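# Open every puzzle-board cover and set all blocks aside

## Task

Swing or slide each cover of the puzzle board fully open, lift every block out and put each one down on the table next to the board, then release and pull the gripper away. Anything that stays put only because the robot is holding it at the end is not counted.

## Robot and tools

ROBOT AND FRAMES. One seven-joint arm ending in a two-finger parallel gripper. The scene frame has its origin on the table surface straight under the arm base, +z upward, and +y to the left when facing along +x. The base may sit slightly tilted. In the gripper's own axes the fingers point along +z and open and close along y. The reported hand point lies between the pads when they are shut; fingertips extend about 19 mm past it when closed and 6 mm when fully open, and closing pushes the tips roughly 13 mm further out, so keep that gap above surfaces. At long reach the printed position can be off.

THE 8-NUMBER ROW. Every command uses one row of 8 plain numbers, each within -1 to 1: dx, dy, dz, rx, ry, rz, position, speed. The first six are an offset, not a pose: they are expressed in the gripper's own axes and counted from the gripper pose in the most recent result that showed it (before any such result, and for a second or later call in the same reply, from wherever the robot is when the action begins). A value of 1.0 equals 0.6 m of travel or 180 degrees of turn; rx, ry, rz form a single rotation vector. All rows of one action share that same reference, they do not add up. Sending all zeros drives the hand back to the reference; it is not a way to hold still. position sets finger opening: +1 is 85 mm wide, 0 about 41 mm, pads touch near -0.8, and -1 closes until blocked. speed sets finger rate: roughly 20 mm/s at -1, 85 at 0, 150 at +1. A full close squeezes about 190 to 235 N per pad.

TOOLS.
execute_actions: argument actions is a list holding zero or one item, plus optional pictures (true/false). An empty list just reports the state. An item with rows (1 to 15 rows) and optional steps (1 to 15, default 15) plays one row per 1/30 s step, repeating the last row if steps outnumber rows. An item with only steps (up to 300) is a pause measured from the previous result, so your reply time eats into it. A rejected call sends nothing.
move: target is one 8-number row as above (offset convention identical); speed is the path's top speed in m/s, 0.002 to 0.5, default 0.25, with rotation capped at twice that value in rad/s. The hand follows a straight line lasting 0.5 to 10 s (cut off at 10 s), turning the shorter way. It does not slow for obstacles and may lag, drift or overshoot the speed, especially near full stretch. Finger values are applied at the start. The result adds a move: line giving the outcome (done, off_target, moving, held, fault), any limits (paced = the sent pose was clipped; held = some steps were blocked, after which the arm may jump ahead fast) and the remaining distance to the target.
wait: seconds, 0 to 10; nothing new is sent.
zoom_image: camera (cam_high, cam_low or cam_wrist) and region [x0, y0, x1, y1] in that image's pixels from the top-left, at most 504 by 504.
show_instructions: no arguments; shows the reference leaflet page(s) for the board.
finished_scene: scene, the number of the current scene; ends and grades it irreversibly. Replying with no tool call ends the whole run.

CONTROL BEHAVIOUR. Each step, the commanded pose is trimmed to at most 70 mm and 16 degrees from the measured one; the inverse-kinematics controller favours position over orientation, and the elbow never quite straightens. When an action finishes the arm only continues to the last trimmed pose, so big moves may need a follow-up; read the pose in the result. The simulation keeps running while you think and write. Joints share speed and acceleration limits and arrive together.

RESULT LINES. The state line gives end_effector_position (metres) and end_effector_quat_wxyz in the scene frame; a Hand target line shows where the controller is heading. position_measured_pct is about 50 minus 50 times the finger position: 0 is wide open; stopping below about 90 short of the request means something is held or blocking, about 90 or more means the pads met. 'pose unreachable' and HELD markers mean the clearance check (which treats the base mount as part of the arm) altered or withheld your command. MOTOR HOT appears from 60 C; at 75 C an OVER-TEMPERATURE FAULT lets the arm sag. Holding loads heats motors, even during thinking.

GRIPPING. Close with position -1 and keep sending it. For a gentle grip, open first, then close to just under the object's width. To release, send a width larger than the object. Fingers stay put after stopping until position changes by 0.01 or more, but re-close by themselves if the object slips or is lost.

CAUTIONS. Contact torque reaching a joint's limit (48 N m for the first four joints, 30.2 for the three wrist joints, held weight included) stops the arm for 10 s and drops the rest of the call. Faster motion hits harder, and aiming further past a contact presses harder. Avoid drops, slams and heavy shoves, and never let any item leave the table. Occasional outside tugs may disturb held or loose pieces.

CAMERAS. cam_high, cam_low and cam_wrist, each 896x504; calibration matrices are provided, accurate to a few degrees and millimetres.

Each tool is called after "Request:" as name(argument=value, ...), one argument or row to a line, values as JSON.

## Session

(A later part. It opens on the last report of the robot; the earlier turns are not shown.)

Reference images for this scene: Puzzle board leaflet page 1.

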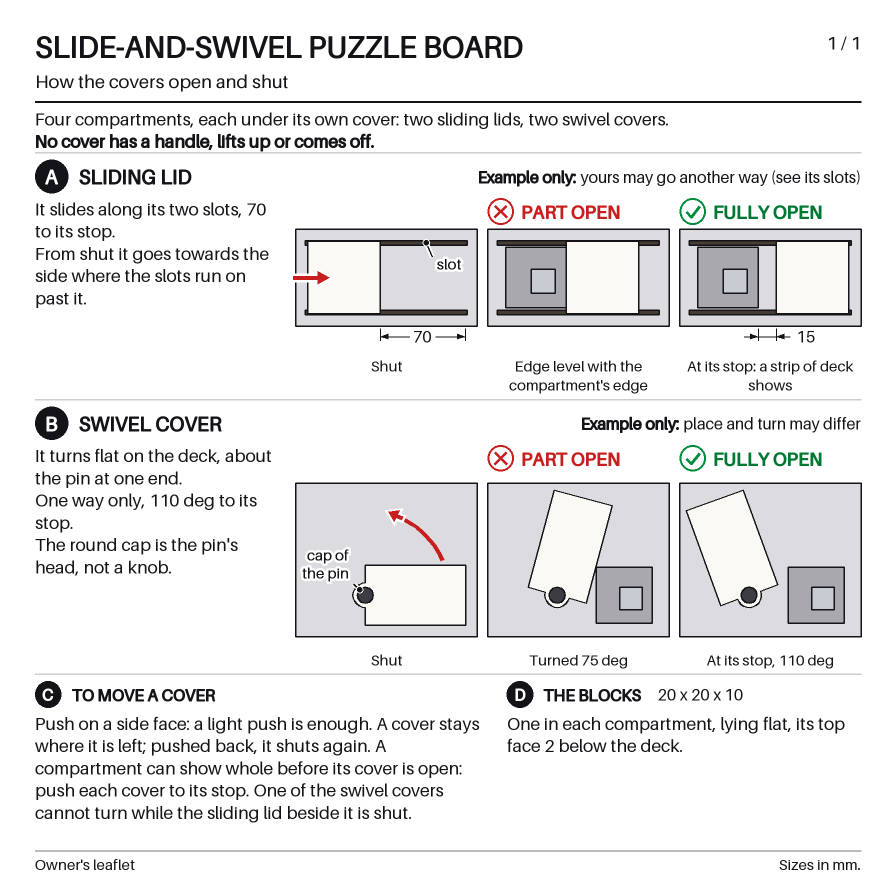

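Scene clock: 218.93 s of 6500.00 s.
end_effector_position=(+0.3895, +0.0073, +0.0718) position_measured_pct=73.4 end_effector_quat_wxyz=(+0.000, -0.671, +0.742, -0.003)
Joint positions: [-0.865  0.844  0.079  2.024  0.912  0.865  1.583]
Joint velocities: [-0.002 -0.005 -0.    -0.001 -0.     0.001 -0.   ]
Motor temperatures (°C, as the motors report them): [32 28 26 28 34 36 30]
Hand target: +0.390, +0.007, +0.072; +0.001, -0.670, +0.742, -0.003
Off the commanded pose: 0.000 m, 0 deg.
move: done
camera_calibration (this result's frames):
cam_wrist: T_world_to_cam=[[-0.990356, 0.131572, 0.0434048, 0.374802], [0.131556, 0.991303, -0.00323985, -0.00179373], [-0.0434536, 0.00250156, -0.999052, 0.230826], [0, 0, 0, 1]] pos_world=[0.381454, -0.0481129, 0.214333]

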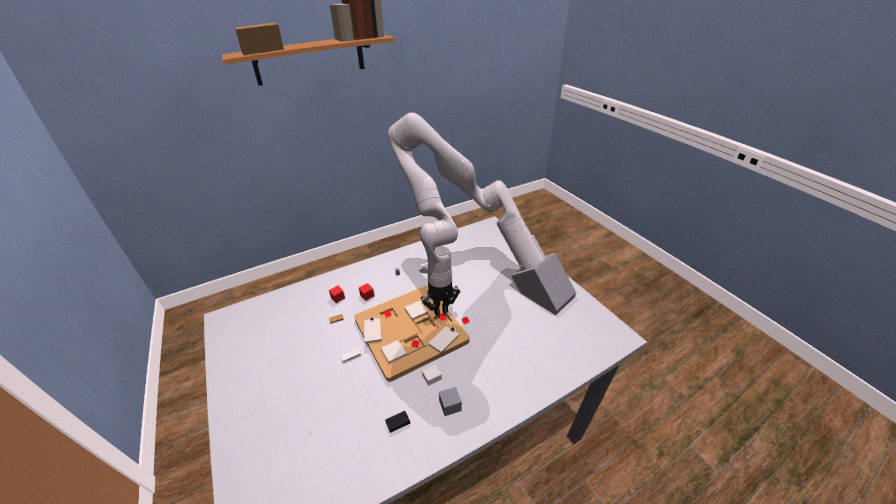

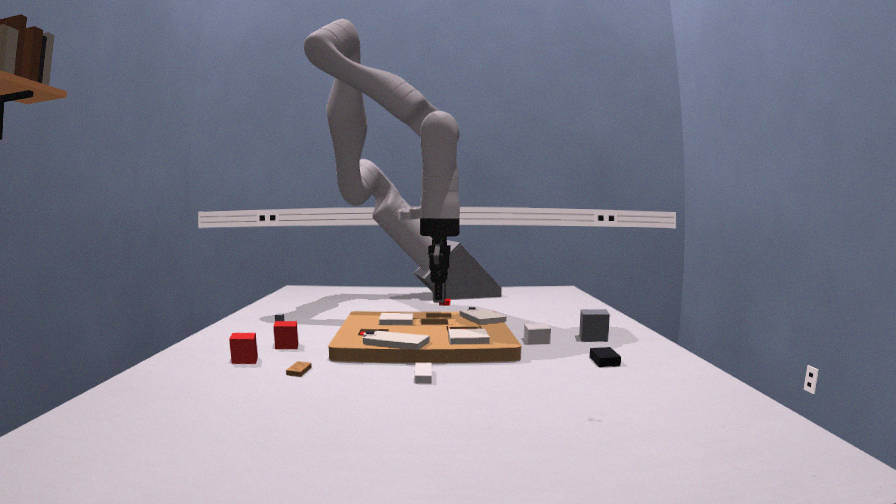

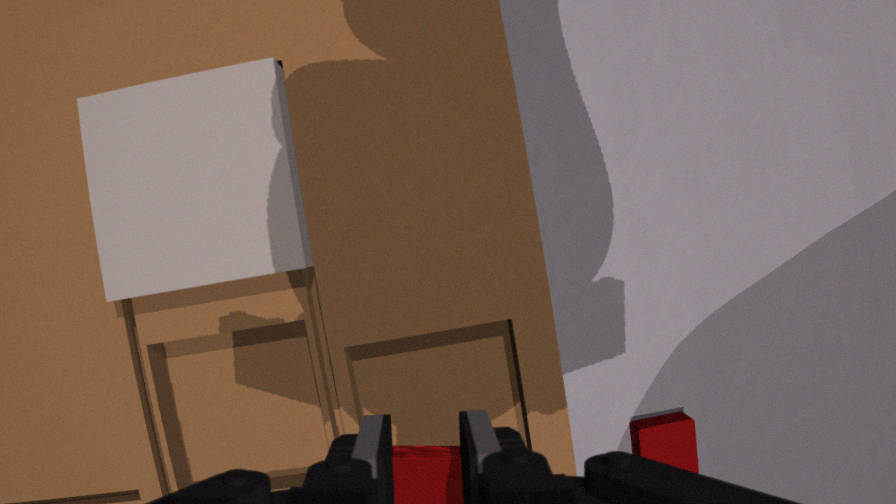

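Request:
move(
  target=[0.068,0.124,0,0,0,-0.045,-0.5,0],
  speed=0.15,
)

Request:
move(
  target=[0,0,0.078,0,0,0,-0.5,0],
  speed=0.05,
)

Request:
execute_actions(
  actions=[
    {"rows":[[0,0,0,0,0,0,-0.33,0]],"steps":9},
  ],
  pictures=false,
)

Request:
move(
  target=[0,0,-0.08,0,0,0,-0.33,0],
  speed=0.15,
)

Request:
move(
  target=[-0.106,-0.328,0,0,0,0.25,-0.33,0],
)

Scene clock: 235.17 s of 6500.00 s.
end_effector_position=(+0.3113, -0.0256, +0.0713) position_measured_pct=73.4 end_effector_quat_wxyz=(+0.000, +0.721, -0.693, +0.003)
Joint positions: [-0.932  0.779  0.064  2.292  1.009  0.771  1.479]
Joint velocities: [-0.004 -0.003 -0.003  0.002  0.002  0.001 -0.002]
Motor temperatures (°C, as the motors report them): [32 28 26 28 34 36 30]
Hand target: +0.311, -0.026, +0.072; -0.000, +0.721, -0.693, +0.003
Off the commanded pose: 0.000 m, 0 deg.
After step 90, 12.30 s passed at rest.
move: done
camera_calibration (this result's frames):
cam_wrist: T_world_to_cam=[[-0.998986, -0.00903749, 0.0441061, 0.300766], [-0.00922943, 0.999949, -0.00414995, 0.0852272], [-0.0440664, -0.00455282, -0.999018, 0.227061], [0, 0, 0, 1]] pos_world=[0.311254, -0.0814709, 0.213926]

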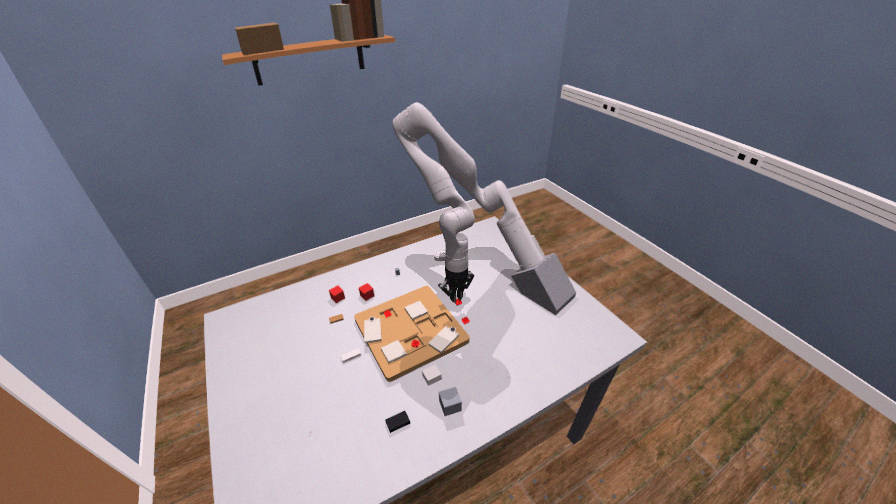

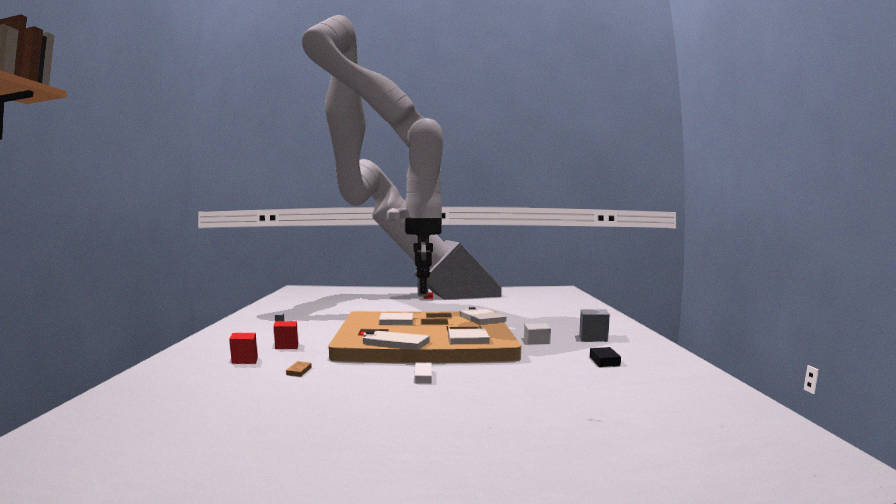

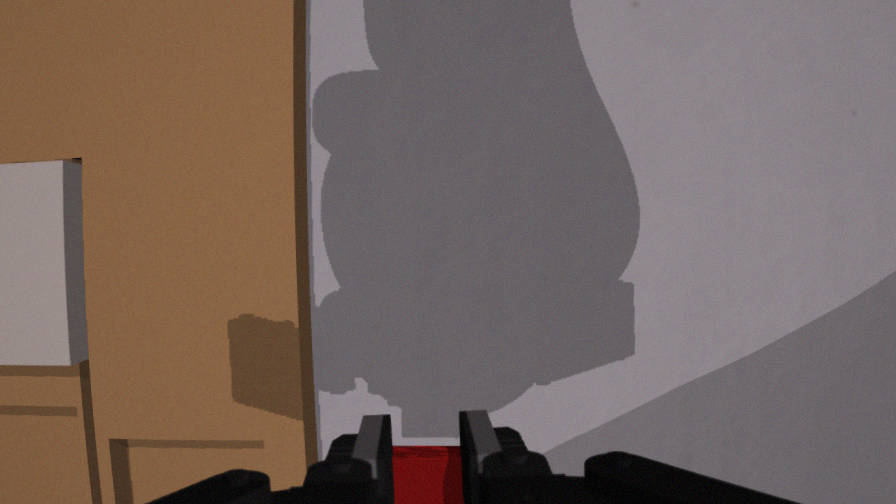

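Scene clock: 236.37 s of 6500.00 s.
end_effector_position=(+0.3120, -0.0257, +0.0249) position_measured_pct=73.4 end_effector_quat_wxyz=(-0.001, +0.721, -0.693, +0.003)
Joint positions: [-0.894  0.892  0.139  2.32   1.208  0.65   1.325]
Joint velocities: [-0.001  0.    -0.001 -0.     0.001  0.002 -0.001]
Motor temperatures (°C, as the motors report them): [32 28 26 28 34 36 30]
Hand target: +0.312, -0.026, +0.024; -0.000, +0.721, -0.693, +0.003
Off the commanded pose: 0.001 m, 0 deg.
move: done
camera_calibration (this result's frames):
cam_wrist: T_world_to_cam=[[-0.999054, -0.008632, 0.0426146, 0.30359], [-0.00879525, 0.999955, -0.00364495, 0.0849822], [-0.0425812, -0.00401631, -0.999085, 0.180234], [0, 0, 0, 1]] pos_world=[0.311725, -0.0816338, 0.167441]

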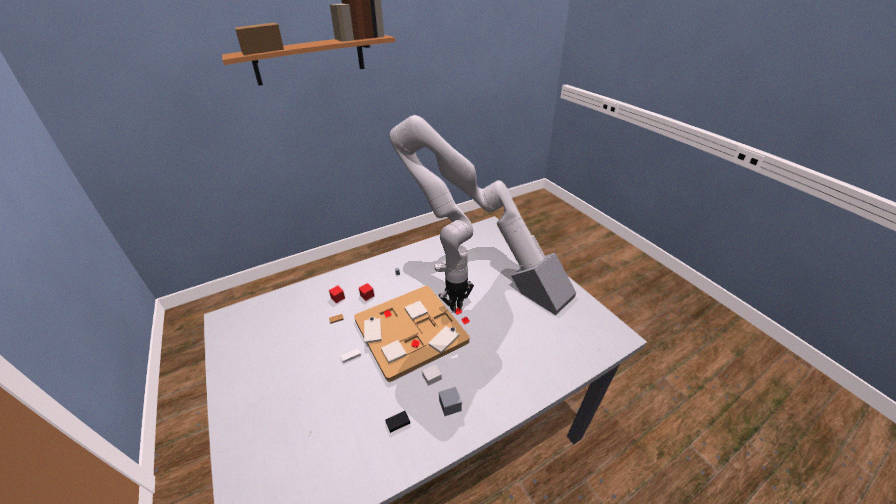

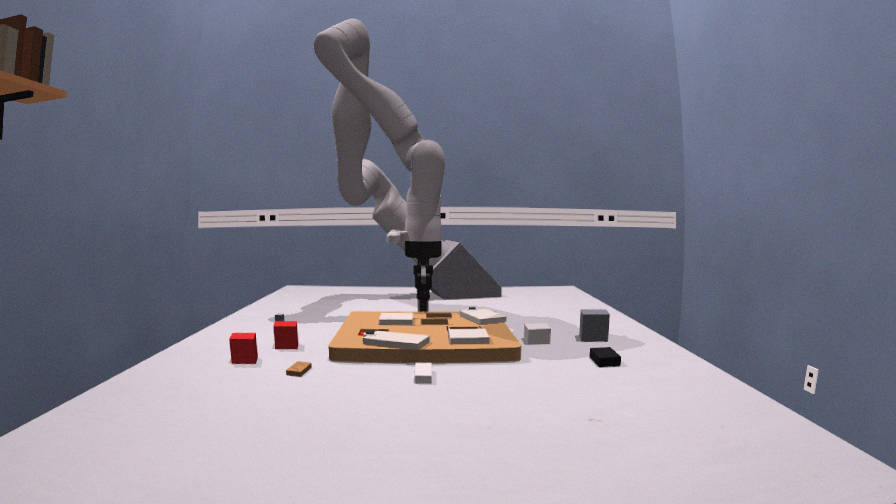

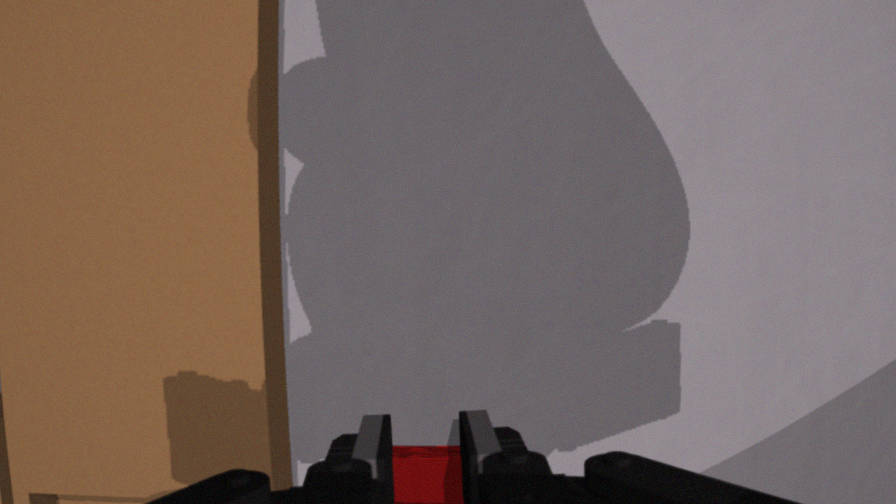

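Scene clock: 236.67 s of 6500.00 s.
end_effector_position=(+0.3121, -0.0257, +0.0249) position_measured_pct=66.7 end_effector_quat_wxyz=(-0.001, +0.721, -0.693, +0.003)
Joint positions: [-0.894  0.892  0.139  2.32   1.208  0.65   1.325]
Joint velocities: [ 0.    -0.     0.     0.001  0.    -0.     0.   ]
Motor temperatures (°C, as the motors report them): [32 28 26 28 34 36 30]
Hand target: +0.312, -0.026, +0.025; -0.001, +0.721, -0.693, +0.003
Off the commanded pose: 0.000 m, 0 deg.
Steps of this call (steps 1 to 9: all 9 steps of this action). Readings (end_effector_position | what the end effector reports):
1: (+0.3121, -0.0257, +0.0250) | position_measured_pct=73.4
2: (+0.3122, -0.0257, +0.0251) | position_measured_pct=73.4
4: (+0.3121, -0.0257, +0.0250) | position_measured_pct=69.4
8: (+0.3121, -0.0257, +0.0249) | position_measured_pct=66.7
9: the state above

Scene clock: 237.70 s of 6500.00 s.
end_effector_position=(+0.3115, -0.0256, +0.0727) position_measured_pct=66.7 end_effector_quat_wxyz=(-0.000, +0.721, -0.693, +0.003)
Joint positions: [-0.938  0.776  0.067  2.292  1.003  0.772  1.485]
Joint velocities: [-0.001 -0.005 -0.    -0.     0.     0.002  0.   ]
Motor temperatures (°C, as the motors report them): [32 28 26 28 34 36 30]
Hand target: +0.312, -0.026, +0.073; -0.000, +0.721, -0.693, +0.003
Off the commanded pose: 0.000 m, 0 deg.
move: done
camera_calibration (this result's frames):
cam_wrist: T_world_to_cam=[[-0.999016, -0.00899428, 0.0434289, 0.300943], [-0.00917883, 0.99995, -0.0040519, 0.0851832], [-0.0433903, -0.00444654, -0.999048, 0.22829], [0, 0, 0, 1]] pos_world=[0.311334, -0.0814571, 0.215348]

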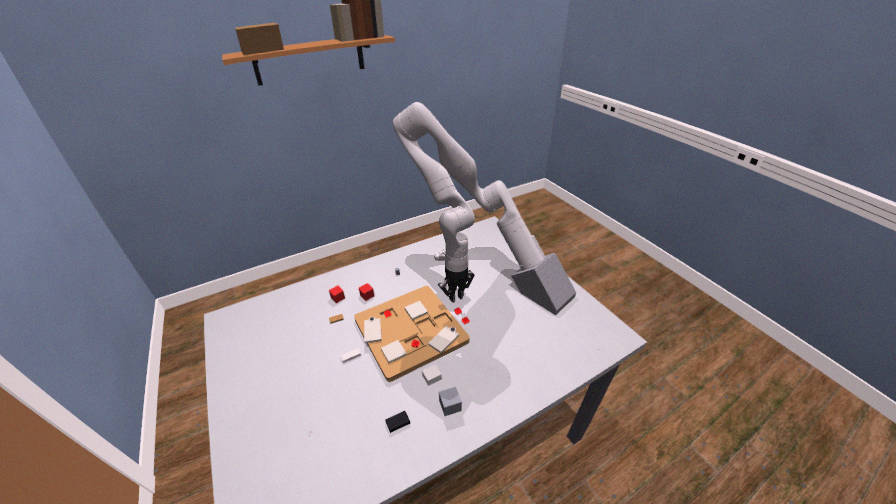

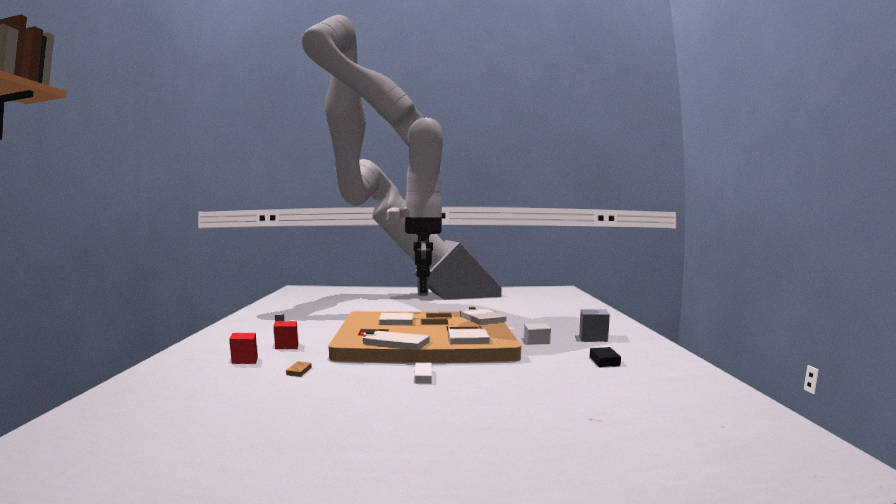

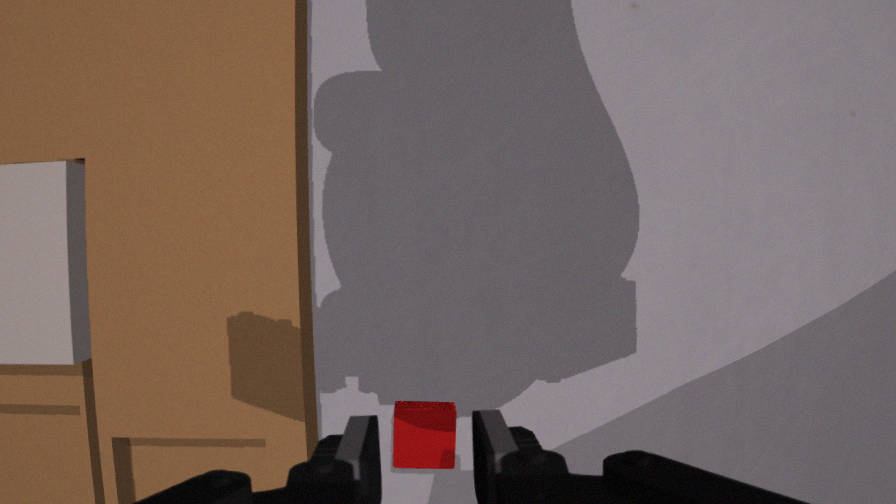

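Scene clock: 239.70 s of 6500.00 s.
end_effector_position=(+0.5056, +0.0452, +0.0737) position_measured_pct=66.7 end_effector_quat_wxyz=(+0.001, -0.401, +0.916, -0.003)
Joint positions: [-0.838  0.981  0.179  1.599  0.724  0.979  1.298]
Joint velocities: [ 0.001  0.006  0.    -0.002  0.001  0.     0.   ]
Motor temperatures (°C, as the motors report them): [32 28 26 28 34 36 30]
Hand target: +0.506, +0.045, +0.073; +0.001, -0.401, +0.916, -0.003
Off the commanded pose: 0.001 m, 0 deg.
move: done
camera_calibration (this result's frames):
cam_wrist: T_world_to_cam=[[-0.71278, 0.700094, 0.0425771, 0.318754], [0.700752, 0.713404, 0.000764692, -0.330187], [-0.0298394, 0.0303811, -0.999093, 0.229577], [0, 0, 0, 1]] pos_world=[0.465431, 0.00542418, 0.216049]

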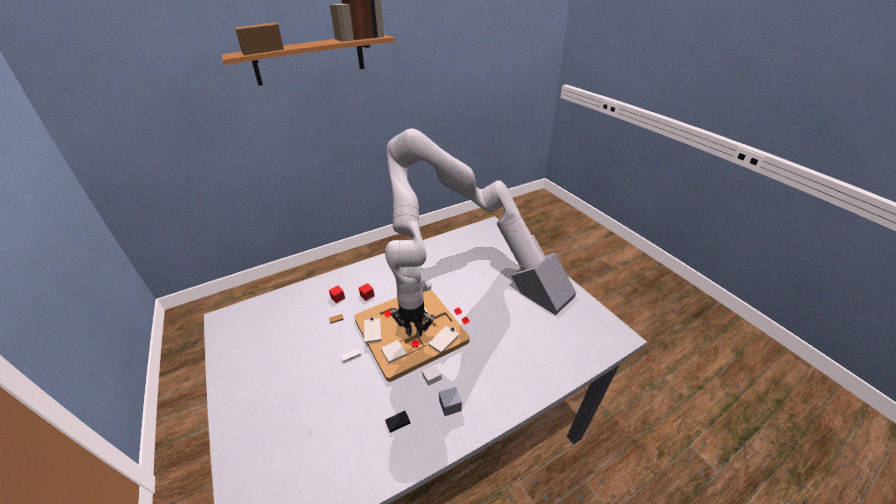

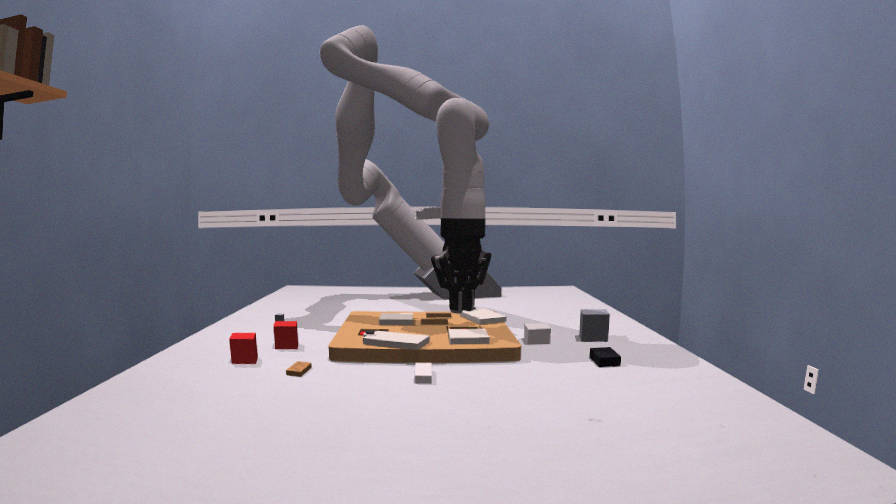

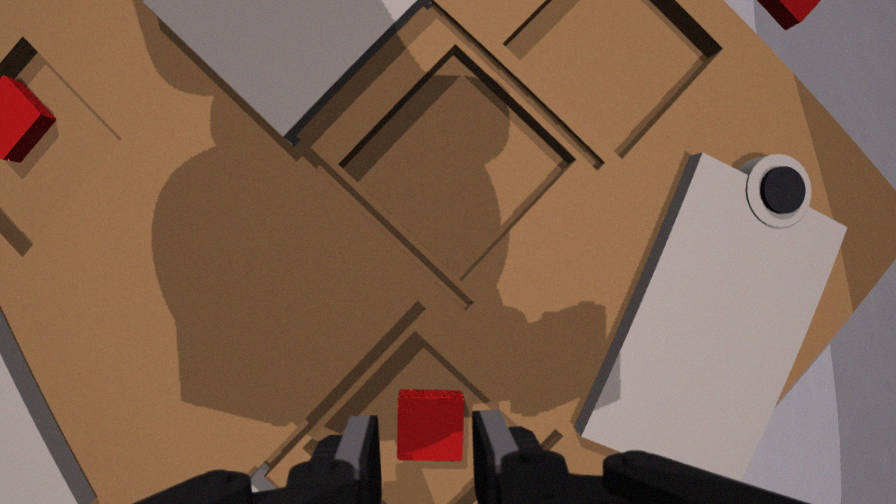

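Request:
move(
  target=[-0.011,0.0015,0.047,0,0,0.005,-0.4,0],
  speed=0.07,
)

Request:
move(
  target=[0,0,0.008,0,0,0,-0.4,0],
  speed=0.01,
)

Scene clock: 247.10 s of 6500.00 s.
end_effector_position=(+0.5097, +0.0505, +0.0457) position_measured_pct=69.8 end_effector_quat_wxyz=(+0.002, -0.394, +0.919, -0.003)
Joint positions: [-0.814  1.03   0.194  1.59   0.743  0.928  1.272]
Joint velocities: [ 0.002  0.003  0.    -0.     0.001 -0.     0.   ]
Motor temperatures (°C, as the motors report them): [32 28 26 28 34 36 30]
Hand target: +0.510, +0.051, +0.045; +0.001, -0.394, +0.919, -0.003
Off the commanded pose: 0.000 m, 0 deg.
After step 90, 3.67 s passed at rest.
move: done
camera_calibration (this result's frames):
cam_wrist: T_world_to_cam=[[-0.701587, 0.711317, 0.0424665, 0.312869], [0.711996, 0.702182, 0.00125407, -0.342033], [-0.0289272, 0.0311158, -0.999097, 0.201061], [0, 0, 0, 1]] pos_world=[0.468847, 0.0113643, 0.188022]

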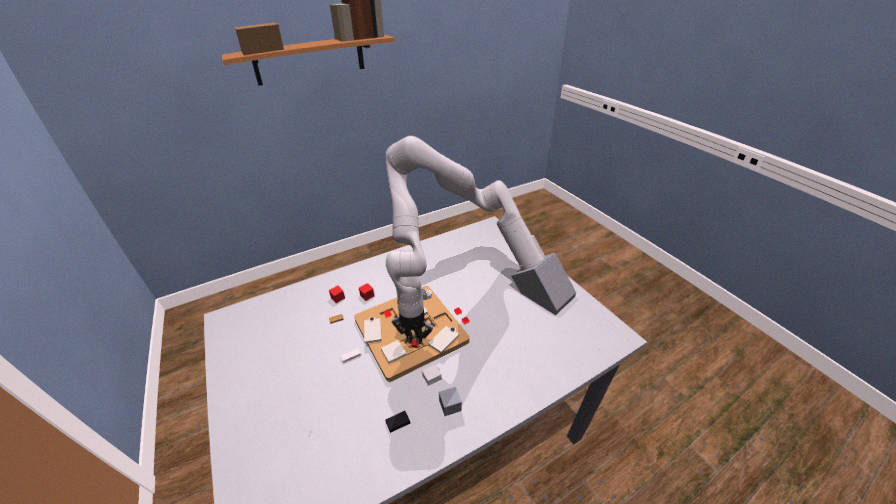

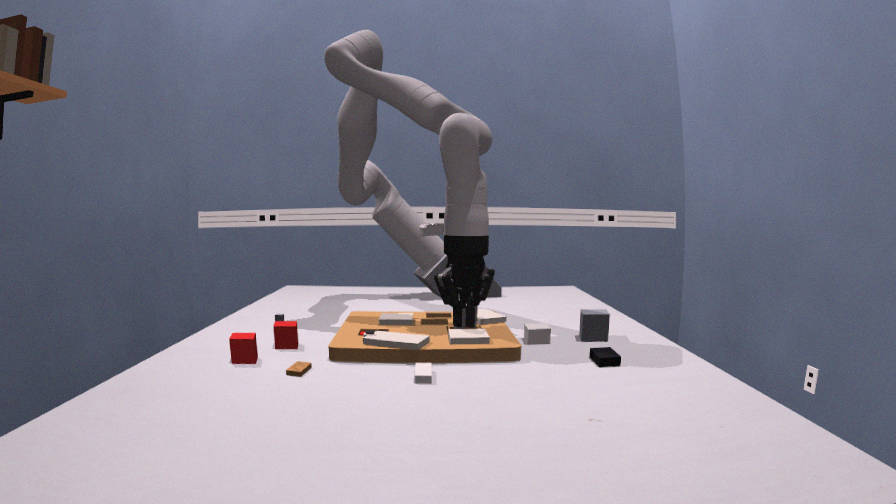

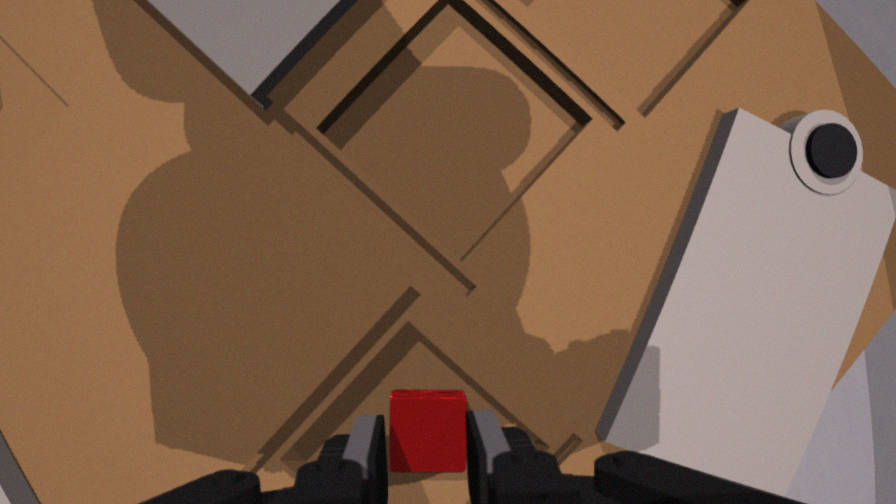

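Scene clock: 247.80 s of 6500.00 s.
end_effector_position=(+0.5099, +0.0507, +0.0414) position_measured_pct=69.8 end_effector_quat_wxyz=(+0.002, -0.394, +0.919, -0.002)
Joint positions: [-0.81   1.036  0.196  1.592  0.747  0.918  1.269]
Joint velocities: [ 0.001 -0.001  0.     0.     0.     0.    -0.   ]
Motor temperatures (°C, as the motors report them): [32 28 26 28 34 36 30]
Hand target: +0.510, +0.051, +0.041; +0.002, -0.394, +0.919, -0.003
Off the commanded pose: 0.001 m, 0 deg.
move: done
camera_calibration (this result's frames):
cam_wrist: T_world_to_cam=[[-0.701625, 0.711281, 0.0424372, 0.313059], [0.711983, 0.702194, 0.00206415, -0.342323], [-0.0283309, 0.0316628, -0.999097, 0.196391], [0, 0, 0, 1]] pos_world=[0.468942, 0.0114857, 0.183635]

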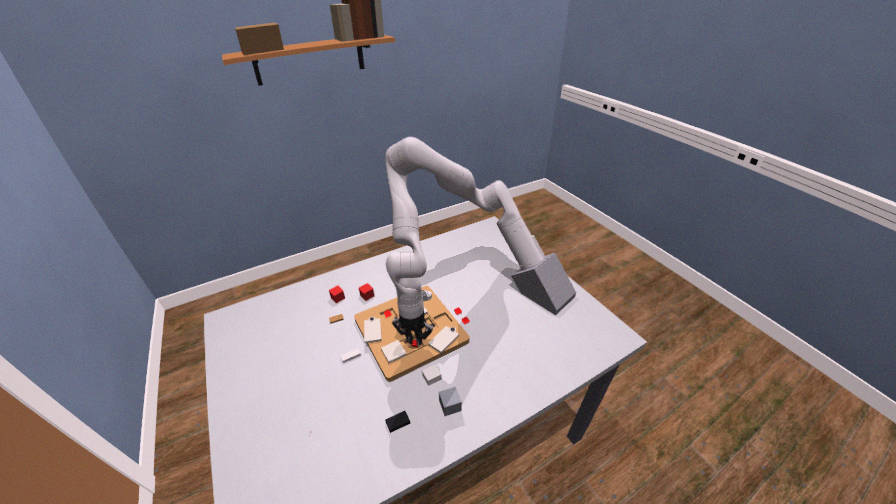

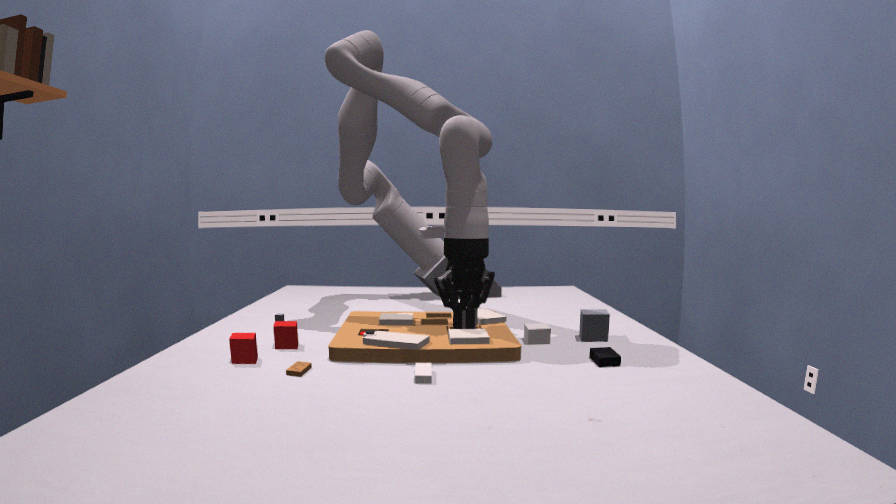

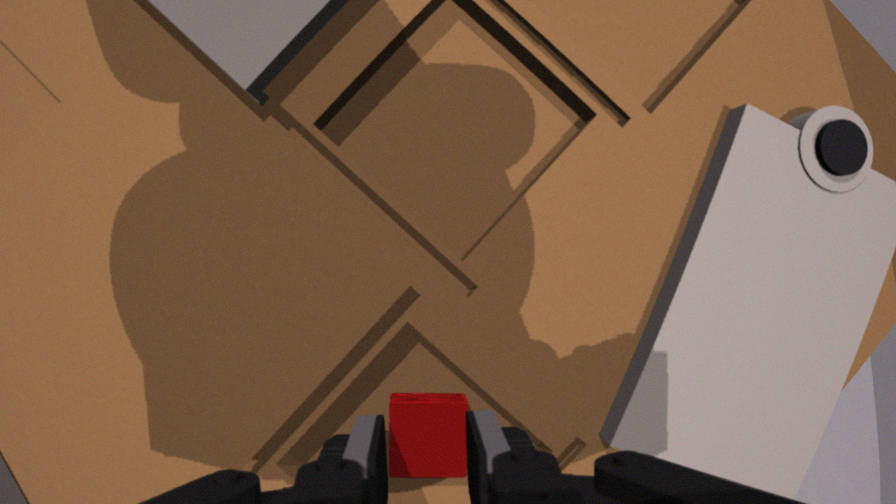

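Ambiguous; test 2 mm more.

Request:
move(
  target=[0,0,0.004,0,0,0,-0.4,0],
  speed=0.005,
)

Scene clock: 253.03 s of 6500.00 s.
end_effector_position=(+0.5099, +0.0507, +0.0390) position_measured_pct=69.8 end_effector_quat_wxyz=(+0.002, -0.394, +0.919, -0.002)
Joint positions: [-0.807  1.039  0.198  1.592  0.749  0.913  1.267]
Joint velocities: [-0.     0.001 -0.     0.     0.001 -0.001  0.   ]
Motor temperatures (°C, as the motors report them): [32 28 26 28 34 36 30]
Hand target: +0.510, +0.051, +0.039; +0.002, -0.394, +0.919, -0.002
Off the commanded pose: 0.000 m, 0 deg.
After step 90, 1.53 s passed at rest.
move: done
camera_calibration (this result's frames):
cam_wrist: T_world_to_cam=[[-0.701618, 0.71129, 0.0424118, 0.313184], [0.711992, 0.702184, 0.00213675, -0.34235], [-0.028261, 0.031696, -0.999098, 0.193995], [0, 0, 0, 1]] pos_world=[0.468968, 0.0114792, 0.181269]

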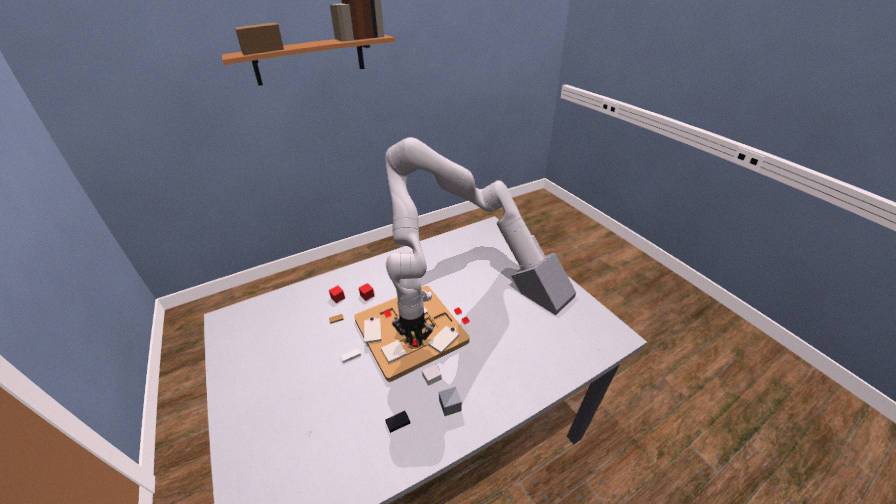

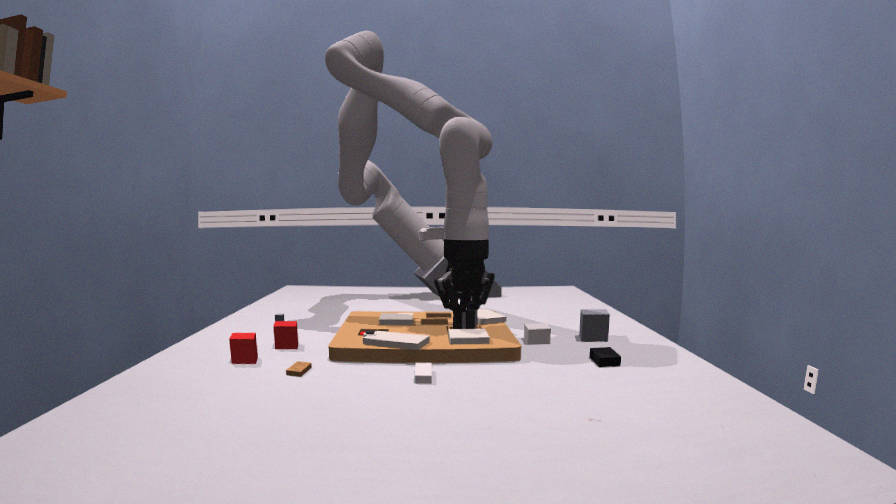

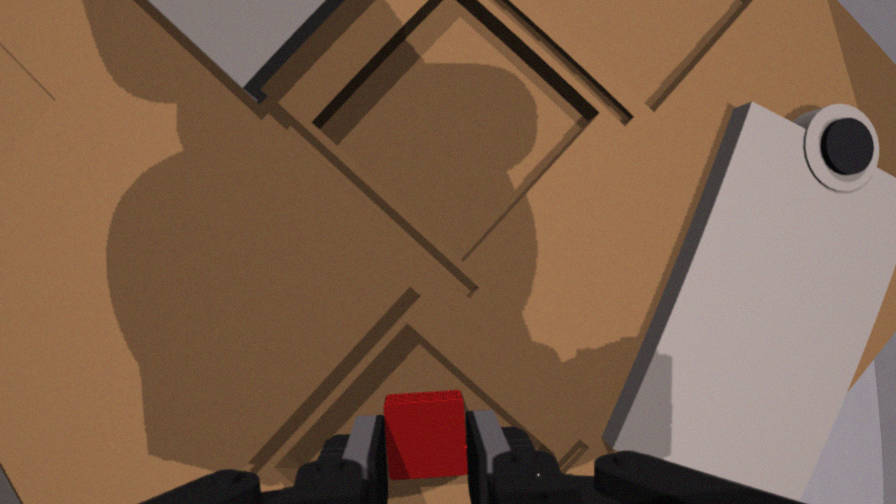

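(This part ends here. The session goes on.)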